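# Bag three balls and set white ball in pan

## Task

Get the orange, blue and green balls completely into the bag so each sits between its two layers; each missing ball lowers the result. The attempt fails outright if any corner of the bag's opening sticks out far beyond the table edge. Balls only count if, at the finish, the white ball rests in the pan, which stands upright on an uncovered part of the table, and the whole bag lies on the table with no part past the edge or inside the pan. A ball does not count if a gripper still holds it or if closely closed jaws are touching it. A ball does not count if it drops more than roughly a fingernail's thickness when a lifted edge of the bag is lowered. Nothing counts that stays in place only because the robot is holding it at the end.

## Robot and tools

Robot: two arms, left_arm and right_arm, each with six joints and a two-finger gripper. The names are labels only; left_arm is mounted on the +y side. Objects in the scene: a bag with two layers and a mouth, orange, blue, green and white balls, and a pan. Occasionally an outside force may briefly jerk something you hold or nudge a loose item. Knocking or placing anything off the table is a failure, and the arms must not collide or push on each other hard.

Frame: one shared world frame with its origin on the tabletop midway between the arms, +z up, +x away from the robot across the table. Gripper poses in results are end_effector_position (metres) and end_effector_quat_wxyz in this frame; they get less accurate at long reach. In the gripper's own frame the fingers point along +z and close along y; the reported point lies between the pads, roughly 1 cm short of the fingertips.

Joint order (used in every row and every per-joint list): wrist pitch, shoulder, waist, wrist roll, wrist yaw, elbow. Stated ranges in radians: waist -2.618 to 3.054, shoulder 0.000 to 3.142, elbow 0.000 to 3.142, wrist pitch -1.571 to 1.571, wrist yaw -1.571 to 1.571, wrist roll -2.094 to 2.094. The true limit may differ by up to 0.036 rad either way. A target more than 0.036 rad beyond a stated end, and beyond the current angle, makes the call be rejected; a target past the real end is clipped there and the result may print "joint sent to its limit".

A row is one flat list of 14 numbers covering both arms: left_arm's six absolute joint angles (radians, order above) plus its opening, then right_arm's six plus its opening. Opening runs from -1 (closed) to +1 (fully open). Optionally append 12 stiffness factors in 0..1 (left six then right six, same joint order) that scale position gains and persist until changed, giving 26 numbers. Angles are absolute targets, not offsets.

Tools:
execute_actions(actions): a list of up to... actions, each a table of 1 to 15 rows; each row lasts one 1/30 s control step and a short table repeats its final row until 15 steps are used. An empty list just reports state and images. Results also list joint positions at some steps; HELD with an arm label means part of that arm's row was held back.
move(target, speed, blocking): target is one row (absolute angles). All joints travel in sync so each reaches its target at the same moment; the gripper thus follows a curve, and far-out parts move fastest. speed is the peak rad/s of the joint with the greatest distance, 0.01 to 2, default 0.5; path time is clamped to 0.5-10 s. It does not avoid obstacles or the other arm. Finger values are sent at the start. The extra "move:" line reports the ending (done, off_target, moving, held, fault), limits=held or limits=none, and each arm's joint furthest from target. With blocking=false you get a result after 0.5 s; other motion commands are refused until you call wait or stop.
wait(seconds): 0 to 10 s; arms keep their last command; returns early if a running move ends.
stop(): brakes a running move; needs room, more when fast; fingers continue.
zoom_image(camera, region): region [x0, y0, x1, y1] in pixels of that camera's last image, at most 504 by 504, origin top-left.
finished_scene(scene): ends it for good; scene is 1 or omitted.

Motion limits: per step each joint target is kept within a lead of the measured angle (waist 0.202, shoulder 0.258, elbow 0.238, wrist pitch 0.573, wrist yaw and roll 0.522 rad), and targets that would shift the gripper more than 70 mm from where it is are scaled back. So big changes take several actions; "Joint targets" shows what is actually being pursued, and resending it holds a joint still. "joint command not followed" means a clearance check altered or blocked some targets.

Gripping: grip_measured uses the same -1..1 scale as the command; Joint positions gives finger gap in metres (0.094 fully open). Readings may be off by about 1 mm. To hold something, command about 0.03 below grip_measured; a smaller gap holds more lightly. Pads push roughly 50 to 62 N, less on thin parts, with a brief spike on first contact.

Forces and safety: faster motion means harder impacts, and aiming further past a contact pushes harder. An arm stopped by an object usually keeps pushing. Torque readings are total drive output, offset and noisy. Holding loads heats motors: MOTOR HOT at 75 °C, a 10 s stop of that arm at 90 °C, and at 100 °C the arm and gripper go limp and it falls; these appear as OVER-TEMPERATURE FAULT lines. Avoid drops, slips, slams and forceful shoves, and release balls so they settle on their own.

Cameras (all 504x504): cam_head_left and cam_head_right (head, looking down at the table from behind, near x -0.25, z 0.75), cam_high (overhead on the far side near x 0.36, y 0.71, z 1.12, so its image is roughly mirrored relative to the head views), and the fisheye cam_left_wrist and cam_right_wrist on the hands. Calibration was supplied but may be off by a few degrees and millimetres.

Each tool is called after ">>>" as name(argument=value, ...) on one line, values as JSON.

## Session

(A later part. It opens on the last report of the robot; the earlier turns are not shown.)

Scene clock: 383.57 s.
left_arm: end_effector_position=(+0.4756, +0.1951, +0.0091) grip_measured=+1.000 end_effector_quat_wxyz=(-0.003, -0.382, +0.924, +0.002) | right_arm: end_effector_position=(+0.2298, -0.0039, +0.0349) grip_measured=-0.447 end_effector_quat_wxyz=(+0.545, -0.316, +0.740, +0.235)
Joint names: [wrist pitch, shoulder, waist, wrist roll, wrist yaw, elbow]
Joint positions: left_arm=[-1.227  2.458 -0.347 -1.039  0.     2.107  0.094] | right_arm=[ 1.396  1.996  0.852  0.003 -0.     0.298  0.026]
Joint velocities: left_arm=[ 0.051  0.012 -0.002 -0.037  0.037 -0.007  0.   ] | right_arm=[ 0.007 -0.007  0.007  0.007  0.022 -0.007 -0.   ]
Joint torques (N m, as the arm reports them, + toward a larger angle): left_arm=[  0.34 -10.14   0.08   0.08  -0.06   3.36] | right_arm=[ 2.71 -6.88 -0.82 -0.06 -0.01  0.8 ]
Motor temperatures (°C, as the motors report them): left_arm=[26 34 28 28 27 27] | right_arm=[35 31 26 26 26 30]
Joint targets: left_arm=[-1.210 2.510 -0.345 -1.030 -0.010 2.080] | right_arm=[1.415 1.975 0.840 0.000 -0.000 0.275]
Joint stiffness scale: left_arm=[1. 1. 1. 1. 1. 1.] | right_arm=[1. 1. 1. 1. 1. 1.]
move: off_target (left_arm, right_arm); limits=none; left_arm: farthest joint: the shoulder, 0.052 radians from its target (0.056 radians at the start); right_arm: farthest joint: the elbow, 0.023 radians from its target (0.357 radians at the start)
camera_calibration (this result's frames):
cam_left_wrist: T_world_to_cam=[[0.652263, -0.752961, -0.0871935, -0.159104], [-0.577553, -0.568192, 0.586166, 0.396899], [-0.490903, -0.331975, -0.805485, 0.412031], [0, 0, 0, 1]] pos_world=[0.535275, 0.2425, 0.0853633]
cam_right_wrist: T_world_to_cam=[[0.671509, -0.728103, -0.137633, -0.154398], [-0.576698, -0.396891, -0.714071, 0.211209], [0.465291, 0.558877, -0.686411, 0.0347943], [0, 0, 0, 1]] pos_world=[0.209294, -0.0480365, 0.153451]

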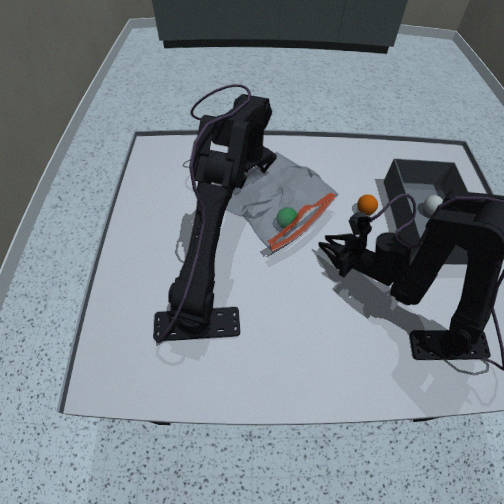

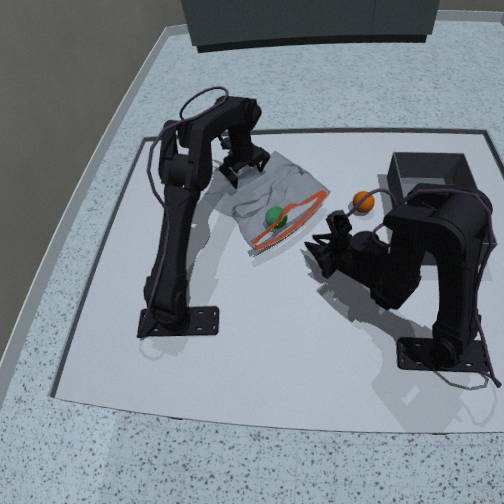

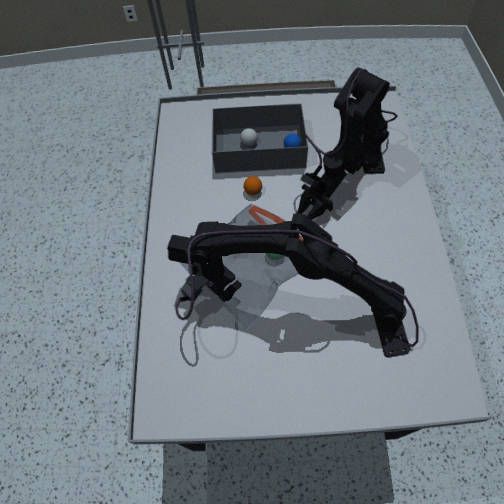

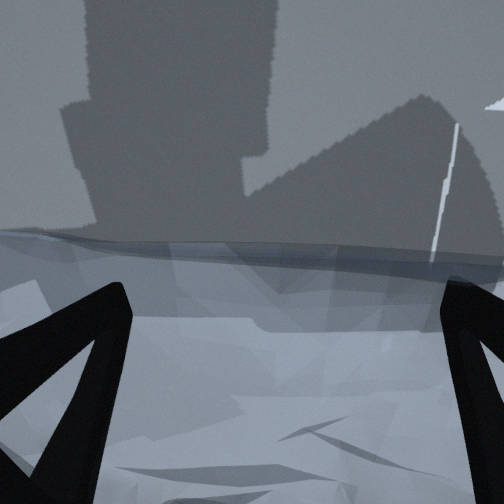

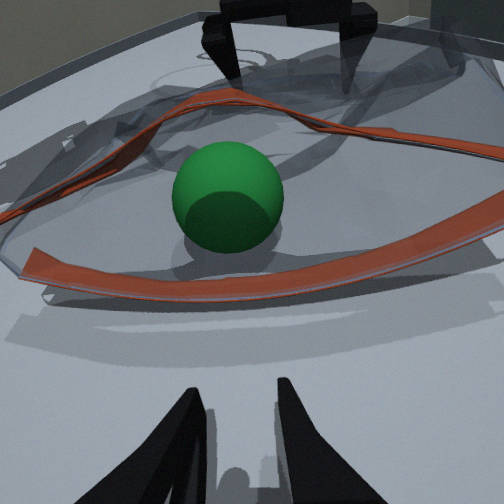

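>>> move(target=[-1.21,2.51,-0.345,-1.03,-0.01,2.08,1, -0.62,1.19,0.7,-0.6,0.0,0.95,0.7], speed=1.0)

>>> move(target=[-1.21,2.51,-0.345,-1.03,-0.01,2.08,1, -1.4,2.175,0.35,-1.3,0.0,2.11,0.7], speed=0.8)

Scene clock: 396.67 s.
left_arm: end_effector_position=(+0.4756, +0.1951, +0.0091) grip_measured=+1.000 end_effector_quat_wxyz=(-0.003, -0.382, +0.924, +0.002) | right_arm: end_effector_position=(+0.2169, -0.0845, +0.1564) grip_measured=+0.697 end_effector_quat_wxyz=(+0.326, -0.560, +0.762, +0.012)
Joint names: [wrist pitch, shoulder, waist, wrist roll, wrist yaw, elbow]
Joint positions: left_arm=[-1.227  2.458 -0.347 -1.039  0.001  2.107  0.094] | right_arm=[-0.615  1.205  0.712 -0.596 -0.     0.913  0.08 ]
Joint velocities: left_arm=[ 0.007  0.002 -0.012 -0.022 -0.051 -0.007  0.   ] | right_arm=[-0.007 -0.007  0.017  0.007 -0.095 -0.022 -0.   ]
Joint torques (N m, as the arm reports them, + toward a larger angle): left_arm=[  0.34 -10.18   0.11   0.09  -0.07   3.32] | right_arm=[ 1.9  -4.09 -0.81 -0.07 -0.01  8.15]
Motor temperatures (°C, as the motors report them): left_arm=[26 33 28 28 27 26] | right_arm=[35 30 26 26 26 31]
Joint targets: left_arm=[-1.210 2.510 -0.345 -1.030 -0.010 2.080] | right_arm=[-0.620 1.190 0.700 -0.600 -0.000 0.950]
Joint stiffness scale: left_arm=[1. 1. 1. 1. 1. 1.] | right_arm=[1. 1. 1. 1. 1. 1.]
move: off_target (left_arm, right_arm); limits=none; left_arm: farthest joint: the shoulder, 0.052 radians from its target (0.052 radians at the start); right_arm: farthest joint: the elbow, 0.037 radians from its target (0.652 radians at the start)
camera_calibration (this result's frames):
cam_left_wrist: T_world_to_cam=[[0.652256, -0.752992, -0.086978, -0.159135], [-0.577496, -0.567977, 0.586431, 0.39678], [-0.490979, -0.332274, -0.805316, 0.412094], [0, 0, 0, 1]] pos_world=[0.535265, 0.242462, 0.0853401]
cam_right_wrist: T_world_to_cam=[[0.816964, -0.501764, 0.284259, -0.266079], [-0.478241, -0.864927, -0.152269, 0.109702], [0.322267, -0.0115466, -0.946579, 0.192809], [0, 0, 0, 1]] pos_world=[0.207705, -0.0363981, 0.274849]

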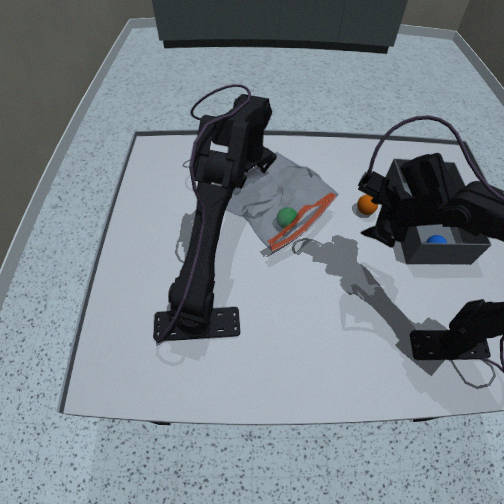

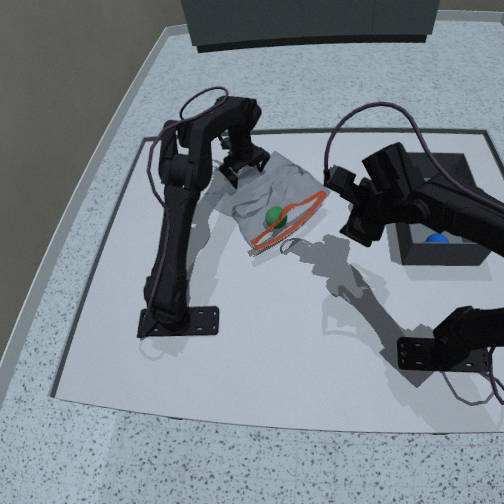

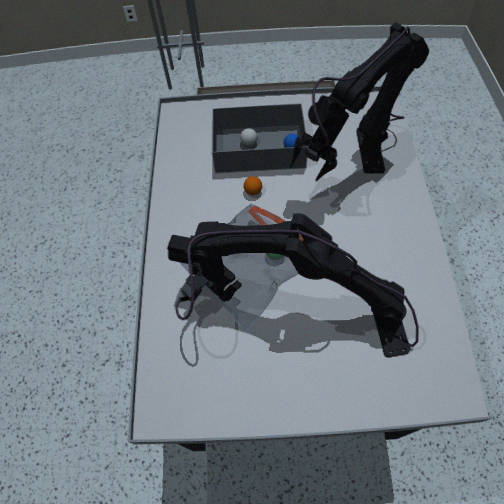

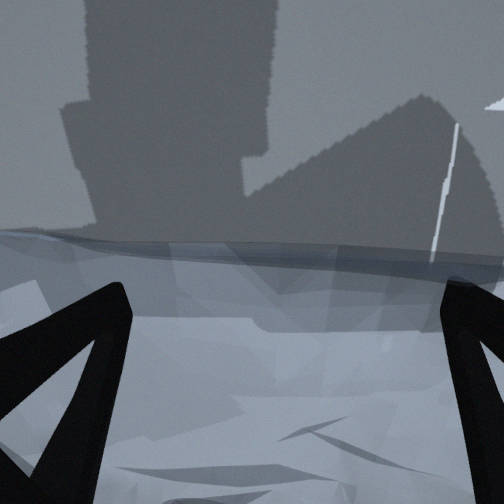

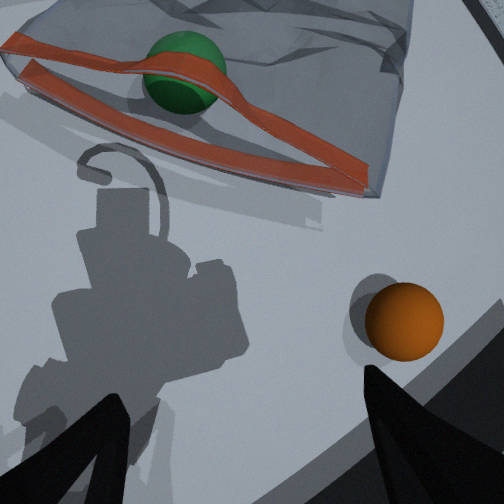

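Scene clock: 399.00 s.
left_arm: end_effector_position=(+0.4756, +0.1951, +0.0091) grip_measured=+1.000 end_effector_quat_wxyz=(-0.003, -0.382, +0.924, +0.002) | right_arm: end_effector_position=(+0.3760, -0.1549, +0.1176) grip_measured=+0.697 end_effector_quat_wxyz=(-0.029, +0.720, -0.693, +0.016)
Joint names: [wrist pitch, shoulder, waist, wrist roll, wrist yaw, elbow]
Joint positions: left_arm=[-1.227  2.458 -0.347 -1.039  0.001  2.107  0.094] | right_arm=[-1.388  2.186  0.354 -1.295  0.002  2.07   0.08 ]
Joint velocities: left_arm=[-0.051  0.002  0.007 -0.066 -0.081  0.012  0.   ] | right_arm=[-0.037  0.012  0.002  0.037  0.051  0.012  0.   ]
Joint torques (N m, as the arm reports them, + toward a larger angle): left_arm=[  0.33 -10.11   0.1    0.1   -0.07   3.33] | right_arm=[  0.75 -10.32  -0.27  -0.08  -0.03   7.56]
Motor temperatures (°C, as the motors report them): left_arm=[26 33 28 28 27 26] | right_arm=[35 30 26 26 26 31]
Joint targets: left_arm=[-1.210 2.510 -0.345 -1.030 -0.010 2.080] | right_arm=[-1.400 2.175 0.350 -1.300 -0.000 2.110]
Joint stiffness scale: left_arm=[1. 1. 1. 1. 1. 1.] | right_arm=[1. 1. 1. 1. 1. 1.]
move: off_target (left_arm, right_arm); limits=none; left_arm: farthest joint: the shoulder, 0.052 radians from its target (0.052 radians at the start); right_arm: farthest joint: the elbow, 0.040 radians from its target (1.197 radians at the start)
camera_calibration (this result's frames):
cam_left_wrist: T_world_to_cam=[[0.652256, -0.752992, -0.086978, -0.159135], [-0.577496, -0.567977, 0.586431, 0.39678], [-0.490979, -0.332274, -0.805316, 0.412094], [0, 0, 0, 1]] pos_world=[0.535265, 0.242462, 0.0853401]
cam_right_wrist: T_world_to_cam=[[0.99024, -0.111894, 0.0830911, -0.401497], [-0.13656, -0.898127, 0.417995, -0.0816495], [0.0278552, -0.425262, -0.904641, 0.145629], [0, 0, 0, 1]] pos_world=[0.382372, -0.0563263, 0.199232]

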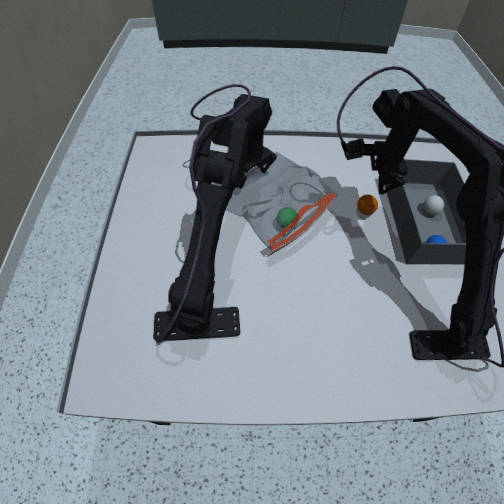

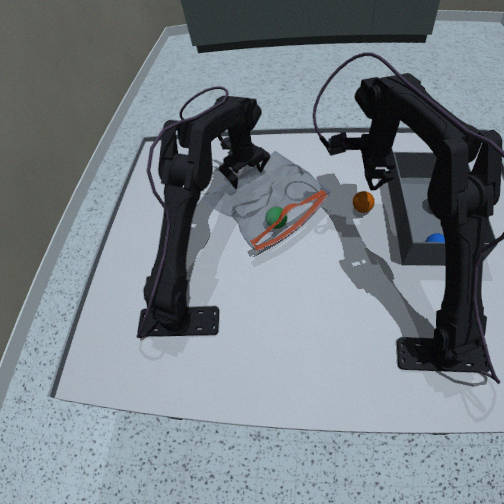

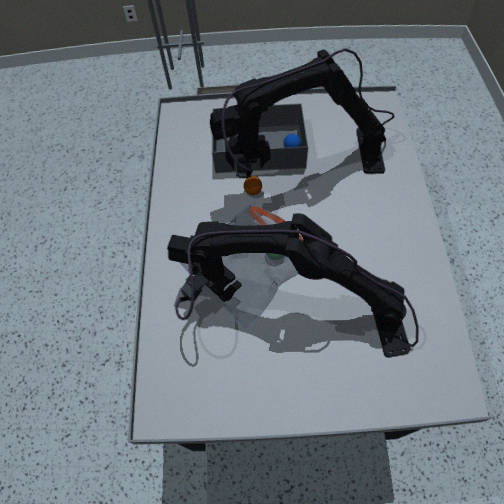

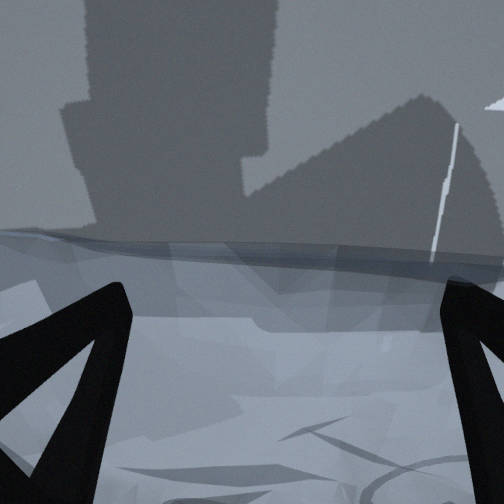

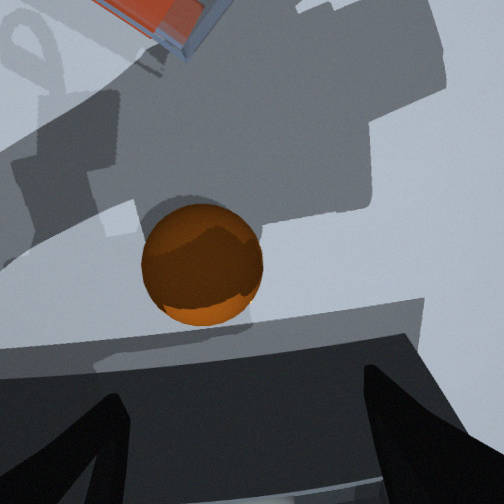

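>>> move(target=[-1.21,2.51,-0.345,-1.03,-0.01,2.08,1, -1.015,2.175,0.407,-1.3,0.0,1.70,0.8], speed=0.3)

Scene clock: 405.57 s.
left_arm: end_effector_position=(+0.4756, +0.1951, +0.0091) grip_measured=+1.000 end_effector_quat_wxyz=(-0.003, -0.382, +0.924, +0.002) | right_arm: end_effector_position=(+0.3671, -0.1388, +0.0286) grip_measured=+0.797 end_effector_quat_wxyz=(-0.032, +0.734, -0.678, +0.017)
Joint names: [wrist pitch, shoulder, waist, wrist roll, wrist yaw, elbow]
Joint positions: left_arm=[-1.227  2.458 -0.347 -1.039  0.001  2.107  0.094] | right_arm=[-1.026  2.186  0.396 -1.295  0.002  1.714  0.084]
Joint velocities: left_arm=[ 0.037 -0.012  0.002  0.051 -0.007 -0.002  0.   ] | right_arm=[ 0.022  0.017  0.027 -0.007 -0.081 -0.012 -0.001]
Joint torques (N m, as the arm reports them, + toward a larger angle): left_arm=[  0.34 -10.15   0.09   0.09  -0.07   3.36] | right_arm=[  1.02 -10.29   0.75  -0.08  -0.03   4.11]
Motor temperatures (°C, as the motors report them): left_arm=[26 33 28 28 27 26] | right_arm=[33 31 26 26 26 31]
Joint targets: left_arm=[-1.210 2.510 -0.345 -1.030 -0.010 2.080] | right_arm=[-1.015 2.175 0.407 -1.300 -0.000 1.700]
Joint stiffness scale: left_arm=[1. 1. 1. 1. 1. 1.] | right_arm=[1. 1. 1. 1. 1. 1.]
move: off_target (left_arm); limits=none; left_arm: farthest joint: the shoulder, 0.052 radians from its target (0.052 radians at the start); right_arm: farthest joint: the elbow, 0.014 radians from its target (0.370 radians at the start)
camera_calibration (this result's frames):
cam_left_wrist: T_world_to_cam=[[0.652256, -0.752992, -0.086978, -0.159135], [-0.577496, -0.567977, 0.586431, 0.39678], [-0.490979, -0.332274, -0.805316, 0.412094], [0, 0, 0, 1]] pos_world=[0.535265, 0.242462, 0.0853401]
cam_right_wrist: T_world_to_cam=[[0.993507, -0.0704596, 0.0893314, -0.379121], [-0.101449, -0.904049, 0.415215, -0.0447923], [0.0515041, -0.421581, -0.905327, 0.0641192], [0, 0, 0, 1]] pos_world=[0.368812, -0.0401757, 0.110515]

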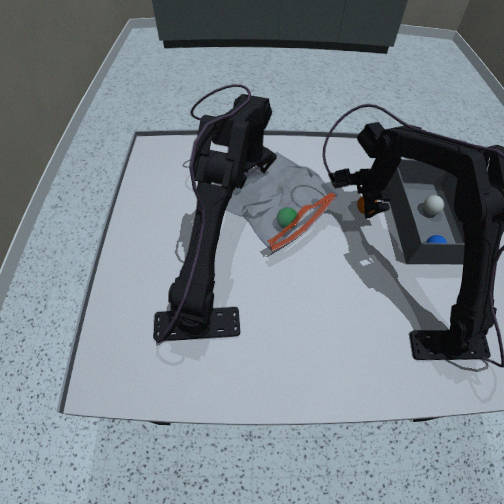

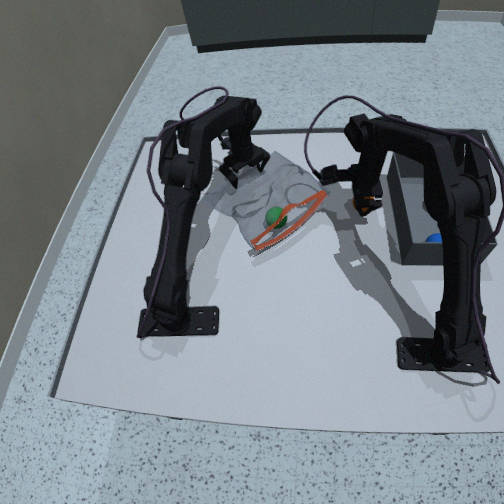

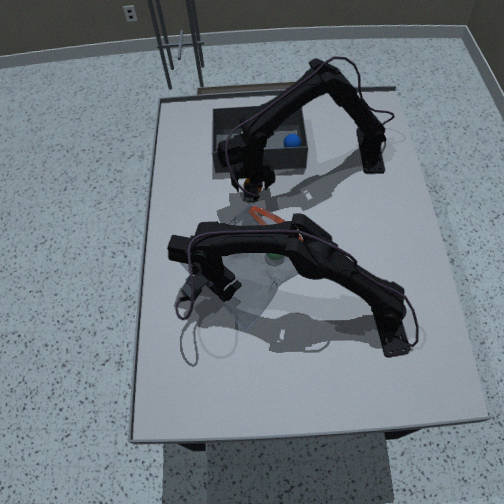

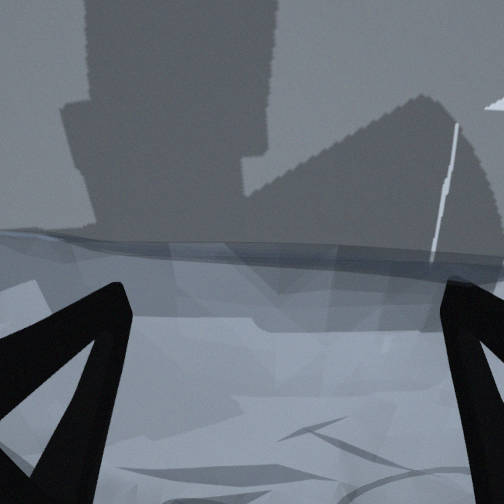

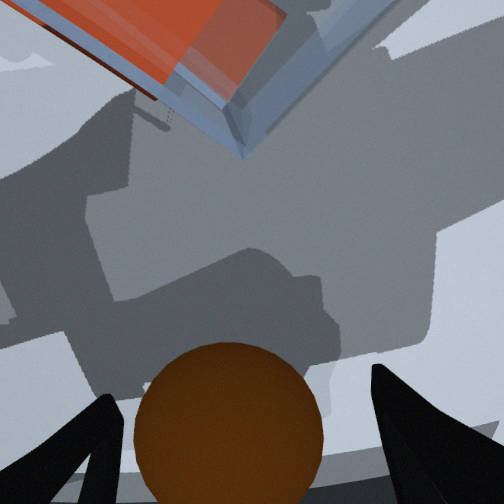

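>>> execute_actions(actions=[[[-1.21,2.51,-0.345,-1.03,-0.01,2.08,1, -1.015,2.175,0.407,-1.3,0.0,1.70,0.35]],[[-1.21,2.51,-0.345,-1.03,-0.01,2.08,1, -1.015,2.175,0.407,-1.3,0.0,1.70,0.06]]])

>>> move(target=[-1.21,2.51,-0.345,-1.03,-0.01,2.08,1, -0.615,1.185,0.75,0,0.0,0.91,0.06], speed=0.8)

>>> move(target=[-1.21,2.51,-0.345,-1.03,-0.01,2.08,1, 1.23,1.80,0.84,0,0.0,0.24,0.06], speed=1.0)

Scene clock: 413.23 s.
left_arm: end_effector_position=(+0.4756, +0.1951, +0.0091) grip_measured=+1.000 end_effector_quat_wxyz=(-0.003, -0.382, +0.924, +0.002) | right_arm: end_effector_position=(+0.3675, -0.1386, +0.0286) grip_measured=+0.069 end_effector_quat_wxyz=(-0.033, +0.734, -0.678, +0.018)
Joint names: [wrist pitch, shoulder, waist, wrist roll, wrist yaw, elbow]
Joint positions: left_arm=[-1.227  2.458 -0.347 -1.039  0.001  2.107  0.094] | right_arm=[-1.025  2.186  0.396 -1.296  0.002  1.714  0.05 ]
Joint velocities: left_arm=[ 0.037 -0.012  0.002 -0.022  0.037  0.007  0.   ] | right_arm=[ 0.037 -0.017  0.012  0.007 -0.066 -0.012 -0.001]
Joint torques (N m, as the arm reports them, + toward a larger angle): left_arm=[  0.34 -10.14   0.12   0.08  -0.08   3.3 ] | right_arm=[  1.02 -10.31   0.79  -0.08  -0.03   4.11]
Motor temperatures (°C, as the motors report them): left_arm=[26 33 28 28 27 26] | right_arm=[32 31 26 26 26 31]
Joint targets: left_arm=[-1.210 2.510 -0.345 -1.030 -0.010 2.080] | right_arm=[-1.015 2.175 0.407 -1.300 -0.000 1.700]
Joint stiffness scale: left_arm=[1. 1. 1. 1. 1. 1.] | right_arm=[1. 1. 1. 1. 1. 1.]
Step readings (joint positions; steps 1 to 15: 1st action; 16 to 30: 2nd action):
0: left_arm=[-1.227 2.458 -0.347 -1.039 0.001 2.107] | right_arm=[-1.025 2.186 0.396 -1.295 0.002 1.714]
1: left_arm=[-1.227 2.458 -0.347 -1.039 0.001 2.107] | right_arm=[-1.025 2.186 0.396 -1.295 0.002 1.714]
2: left_arm=[-1.227 2.458 -0.347 -1.039 0.001 2.107] | right_arm=[-1.025 2.186 0.396 -1.295 0.002 1.714]
4: left_arm=[-1.227 2.458 -0.347 -1.039 0.001 2.107] | right_arm=[-1.025 2.186 0.396 -1.295 0.002 1.714]
8: left_arm=[-1.227 2.458 -0.347 -1.039 0.001 2.107] | right_arm=[-1.025 2.186 0.396 -1.295 0.002 1.714]
15: left_arm=[-1.227 2.458 -0.347 -1.039 0.001 2.107] | right_arm=[-1.025 2.186 0.396 -1.295 0.002 1.714]
16: left_arm=[-1.227 2.458 -0.347 -1.039 0.001 2.107] | right_arm=[-1.025 2.186 0.396 -1.296 0.002 1.714]
17: left_arm=[-1.227 2.458 -0.347 -1.039 0.001 2.107] | right_arm=[-1.025 2.186 0.396 -1.296 0.002 1.714]
19: left_arm=[-1.227 2.458 -0.347 -1.039 0.001 2.107] | right_arm=[-1.025 2.186 0.396 -1.296 0.002 1.714]
23: left_arm=[-1.227 2.458 -0.347 -1.039 0.001 2.107] | right_arm=[-1.025 2.186 0.396 -1.296 0.002 1.714]
30: Joint positions above
camera_calibration (this result's frames):
cam_left_wrist: T_world_to_cam=[[0.652256, -0.752992, -0.086978, -0.159135], [-0.577496, -0.567977, 0.586431, 0.39678], [-0.490979, -0.332274, -0.805316, 0.412094], [0, 0, 0, 1]] pos_world=[0.535265, 0.242462, 0.0853401]
cam_right_wrist: T_world_to_cam=[[0.993429, -0.0697466, 0.0907376, -0.37938], [-0.101363, -0.904324, 0.414637, -0.0447024], [0.0531367, -0.42111, -0.905452, 0.0636506], [0, 0, 0, 1]] pos_world=[0.368974, -0.040082, 0.110592]

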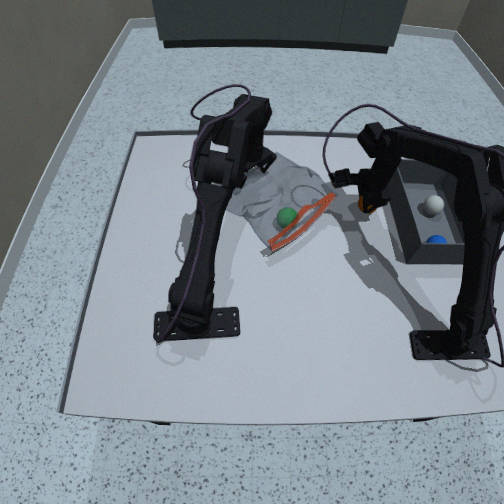

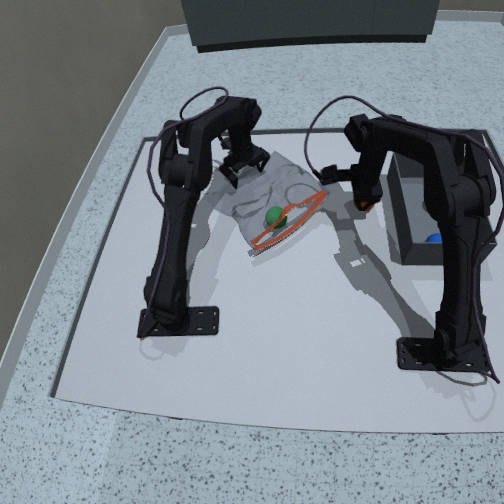

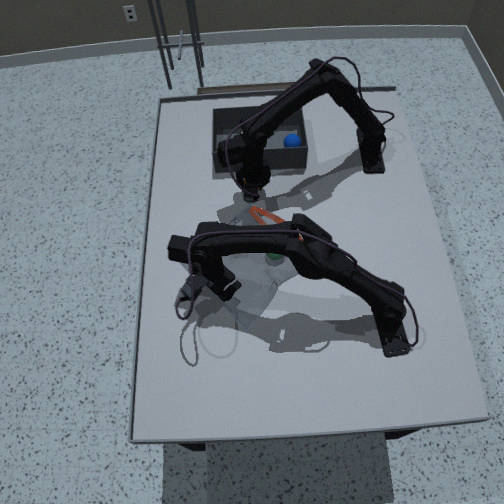

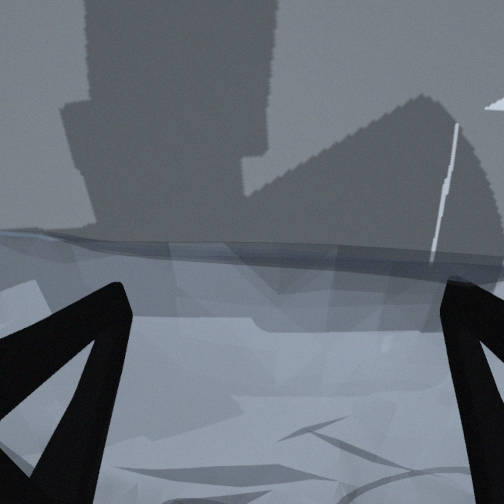

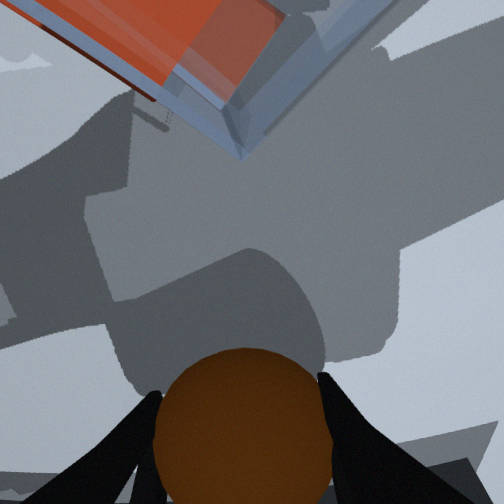

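Scene clock: 415.77 s.
left_arm: end_effector_position=(+0.4756, +0.1951, +0.0091) grip_measured=+1.000 end_effector_quat_wxyz=(-0.003, -0.382, +0.924, +0.002) | right_arm: end_effector_position=(+0.2109, -0.0792, +0.1591) grip_measured=+0.069 end_effector_quat_wxyz=(+0.305, -0.325, +0.889, +0.108)
Joint names: [wrist pitch, shoulder, waist, wrist roll, wrist yaw, elbow]
Joint positions: left_arm=[-1.227  2.458 -0.347 -1.038  0.001  2.107  0.094] | right_arm=[-0.634  1.203  0.738 -0.005  0.004  0.926  0.05 ]
Joint velocities: left_arm=[ 0.022 -0.002  0.002 -0.066 -0.022  0.012  0.   ] | right_arm=[-0.007  0.002 -0.017  0.022  0.037 -0.012 -0.   ]
Joint torques (N m, as the arm reports them, + toward a larger angle): left_arm=[  0.34 -10.14   0.1    0.07  -0.1    3.32] | right_arm=[ 2.17 -4.3   0.82  0.03 -0.05  4.84]
Motor temperatures (°C, as the motors report them): left_arm=[26 33 28 28 27 26] | right_arm=[32 31 26 26 26 31]
Joint targets: left_arm=[-1.210 2.510 -0.345 -1.030 -0.010 2.080] | right_arm=[-0.615 1.185 0.750 -0.000 -0.000 0.910]
Joint stiffness scale: left_arm=[1. 1. 1. 1. 1. 1.] | right_arm=[1. 1. 1. 1. 1. 1.]
move: off_target (left_arm); limits=none; left_arm: farthest joint: the shoulder, 0.052 radians from its target (0.052 radians at the start); right_arm: farthest joint: the wrist pitch, 0.019 radians from its target (0.410 radians at the start)
camera_calibration (this result's frames):
cam_left_wrist: T_world_to_cam=[[0.651969, -0.753241, -0.0869763, -0.15895], [-0.577712, -0.567755, 0.586433, 0.39684], [-0.491106, -0.332089, -0.805315, 0.412118], [0, 0, 0, 1]] pos_world=[0.535283, 0.24244, 0.08534]
cam_right_wrist: T_world_to_cam=[[0.536842, -0.841012, -0.0670818, -0.171216], [-0.833927, -0.516898, -0.193343, 0.221025], [0.127929, 0.159736, -0.978835, 0.256983], [0, 0, 0, 1]] pos_world=[0.243359, -0.0707963, 0.282793]

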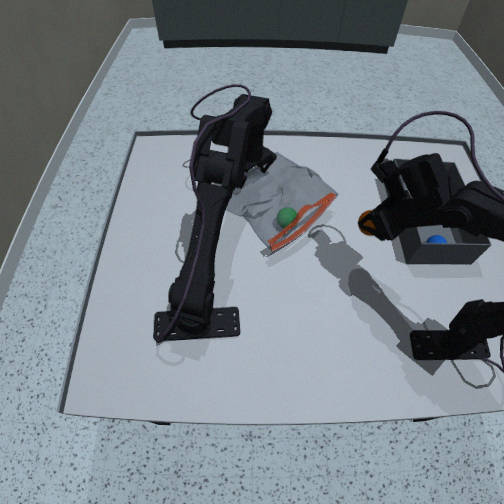

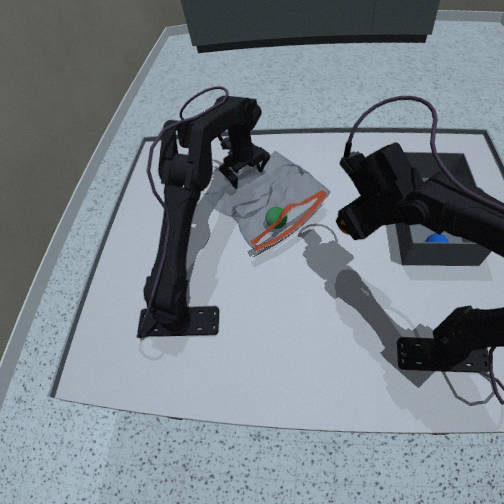

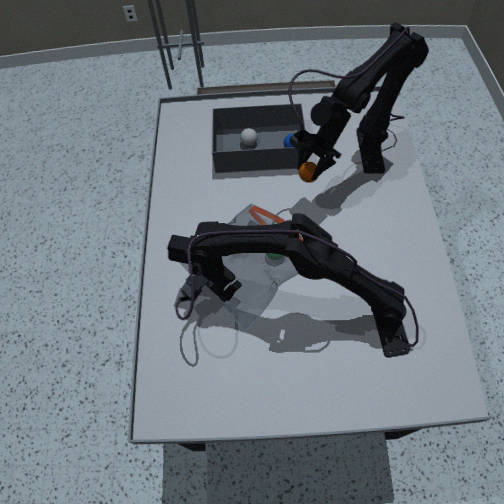

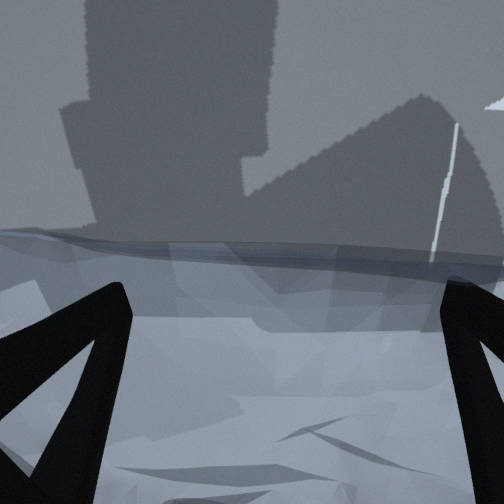

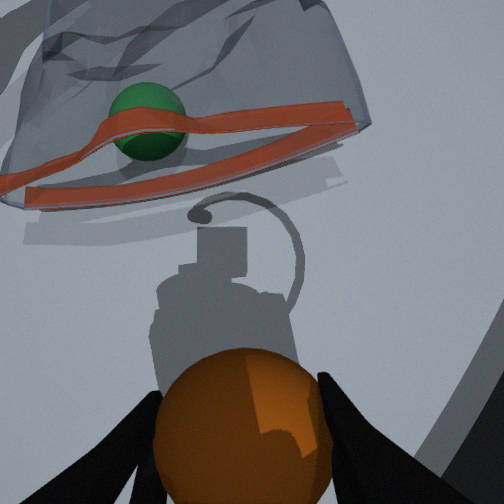

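Scene clock: 418.53 s.
left_arm: end_effector_position=(+0.4756, +0.1950, +0.0091) grip_measured=+1.000 end_effector_quat_wxyz=(-0.003, -0.382, +0.924, +0.002) | right_arm: end_effector_position=(+0.2287, -0.0197, +0.0533) grip_measured=+0.069 end_effector_quat_wxyz=(+0.539, -0.312, +0.751, +0.221)
Joint names: [wrist pitch, shoulder, waist, wrist roll, wrist yaw, elbow]
Joint positions: left_arm=[-1.227  2.458 -0.347 -1.038  0.001  2.107  0.094] | right_arm=[ 1.209  1.796  0.828 -0.004  0.004  0.26   0.05 ]
Joint velocities: left_arm=[ 0.022  0.002 -0.002  0.022 -0.051  0.002  0.   ] | right_arm=[ 0.066 -0.002 -0.002 -0.066  0.081  0.012 -0.   ]
Joint torques (N m, as the arm reports them, + toward a larger angle): left_arm=[  0.34 -10.17   0.12   0.09  -0.07   3.36] | right_arm=[ 2.72 -4.38  0.88  0.02 -0.05  1.75]
Motor temperatures (°C, as the motors report them): left_arm=[26 33 28 28 27 26] | right_arm=[33 31 26 26 26 31]
Joint targets: left_arm=[-1.210 2.510 -0.345 -1.030 -0.010 2.080] | right_arm=[1.230 1.800 0.840 0.000 -0.000 0.240]
Joint stiffness scale: left_arm=[1. 1. 1. 1. 1. 1.] | right_arm=[1. 1. 1. 1. 1. 1.]
move: off_target (left_arm, right_arm); limits=none; left_arm: farthest joint: the shoulder, 0.052 radians from its target (0.052 radians at the start); right_arm: farthest joint: the wrist pitch, 0.021 radians from its target (1.864 radians at the start)
camera_calibration (this result's frames):
cam_left_wrist: T_world_to_cam=[[0.651962, -0.753271, -0.0867607, -0.158981], [-0.577654, -0.56754, 0.586698, 0.396721], [-0.491183, -0.332387, -0.805145, 0.412181], [0, 0, 0, 1]] pos_world=[0.535273, 0.242402, 0.0853168]
cam_right_wrist: T_world_to_cam=[[0.650787, -0.748417, -0.12786, -0.15876], [-0.595845, -0.399052, -0.696941, 0.22081], [0.47058, 0.529744, -0.705638, 0.056019], [0, 0, 0, 1]] pos_world=[0.208526, -0.06038, 0.173122]

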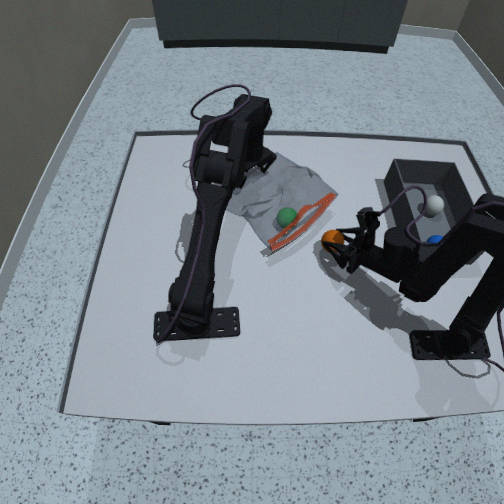

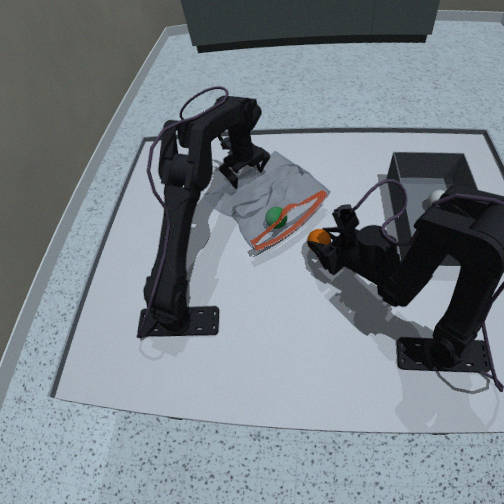

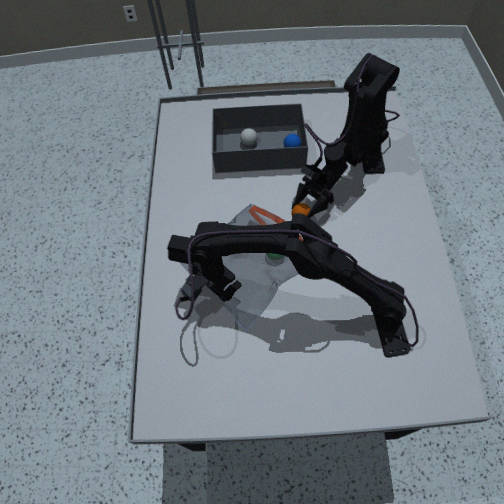

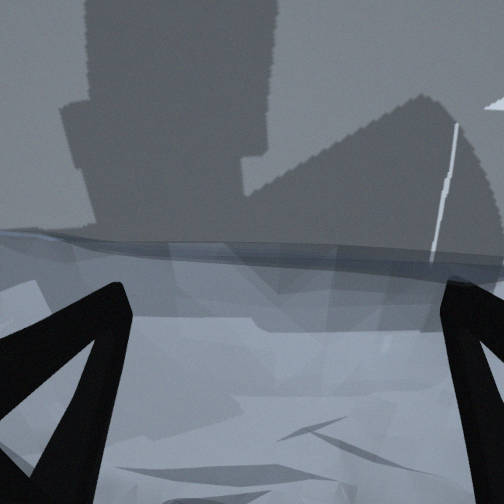

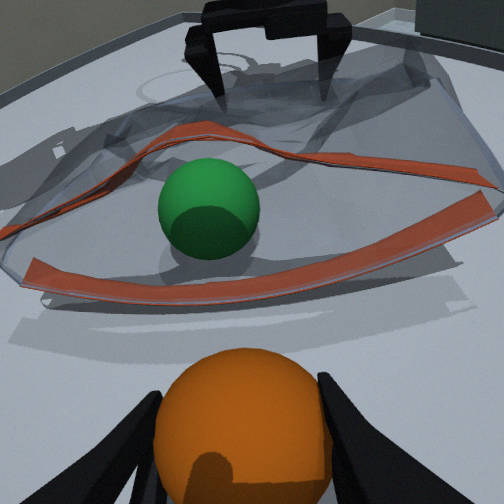

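>>> move(target=[-1.21,2.51,-0.345,-1.03,-0.01,2.08,1, 1.32,2.09,0.885,0,0.0,0.61,0.06], speed=0.2)

Scene clock: 425.43 s.
left_arm: end_effector_position=(+0.4756, +0.1950, +0.0091) grip_measured=+1.000 end_effector_quat_wxyz=(-0.003, -0.382, +0.924, +0.002) | right_arm: end_effector_position=(+0.2733, +0.0549, +0.0546) grip_measured=+0.069 end_effector_quat_wxyz=(+0.575, -0.315, +0.712, +0.251)
Joint names: [wrist pitch, shoulder, waist, wrist roll, wrist yaw, elbow]
Joint positions: left_arm=[-1.227  2.458 -0.347 -1.038  0.001  2.107  0.094] | right_arm=[ 1.299  2.087  0.873 -0.004  0.004  0.575  0.05 ]
Joint velocities: left_arm=[-0.022 -0.002  0.007  0.051 -0.007 -0.017  0.   ] | right_arm=[-0.051  0.007 -0.017 -0.125 -0.037  0.002 -0.   ]
Joint torques (N m, as the arm reports them, + toward a larger angle): left_arm=[  0.33 -10.14   0.14   0.09  -0.07   3.31] | right_arm=[ 2.76 -6.71  0.85  0.02 -0.05  5.32]
Motor temperatures (°C, as the motors report them): left_arm=[26 33 28 28 27 26] | right_arm=[34 30 26 26 26 31]
Joint targets: left_arm=[-1.210 2.510 -0.345 -1.030 -0.010 2.080] | right_arm=[1.320 2.090 0.885 -0.000 0.000 0.610]
Joint stiffness scale: left_arm=[1. 1. 1. 1. 1. 1.] | right_arm=[1. 1. 1. 1. 1. 1.]
move: off_target (left_arm, right_arm); limits=none; left_arm: farthest joint: the shoulder, 0.052 radians from its target (0.052 radians at the start); right_arm: farthest joint: the elbow, 0.035 radians from its target (0.350 radians at the start)
camera_calibration (this result's frames):
cam_left_wrist: T_world_to_cam=[[0.651962, -0.753271, -0.0867607, -0.158981], [-0.577654, -0.56754, 0.586698, 0.396721], [-0.491183, -0.332387, -0.805145, 0.412181], [0, 0, 0, 1]] pos_world=[0.535273, 0.242402, 0.0853168]
cam_right_wrist: T_world_to_cam=[[0.693915, -0.70728, -0.135046, -0.145492], [-0.520782, -0.36345, -0.772457, 0.259756], [0.497261, 0.606349, -0.620542, -0.0197445], [0, 0, 0, 1]] pos_world=[0.246054, 0.00347654, 0.16875]

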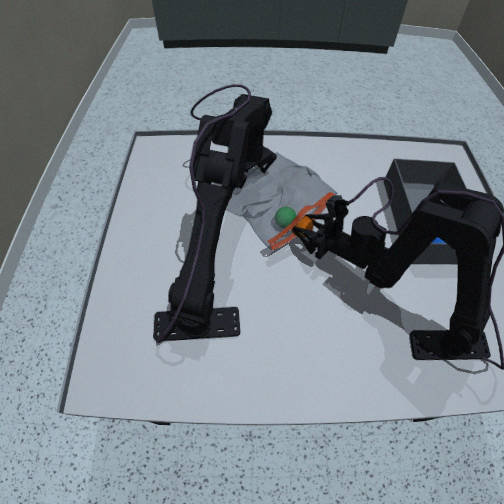

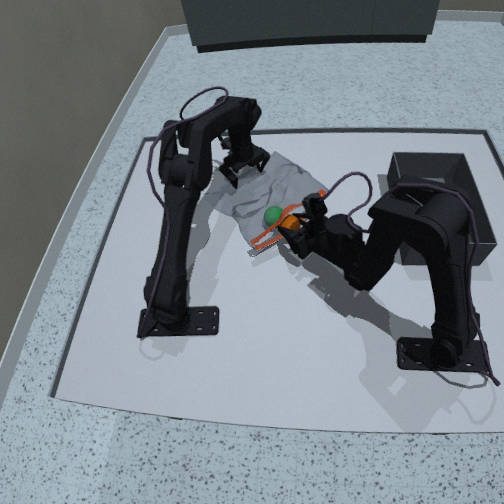

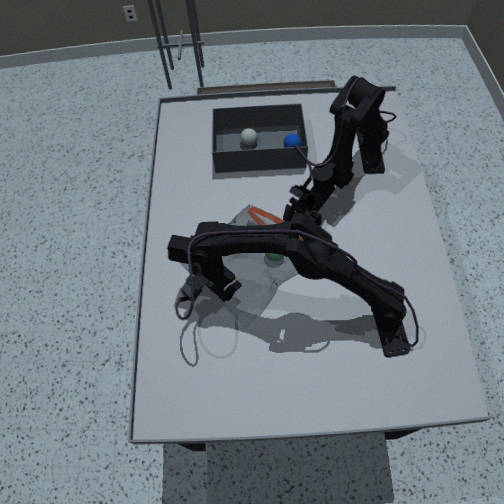

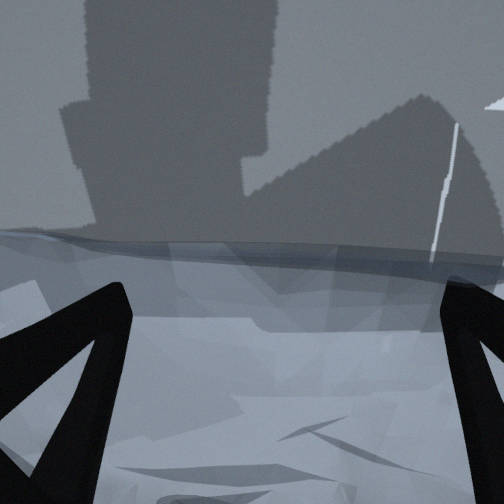

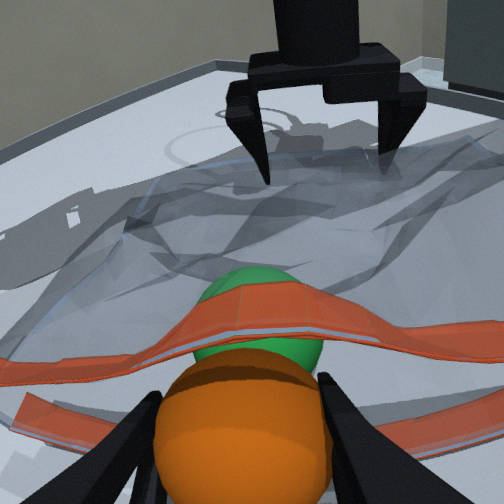

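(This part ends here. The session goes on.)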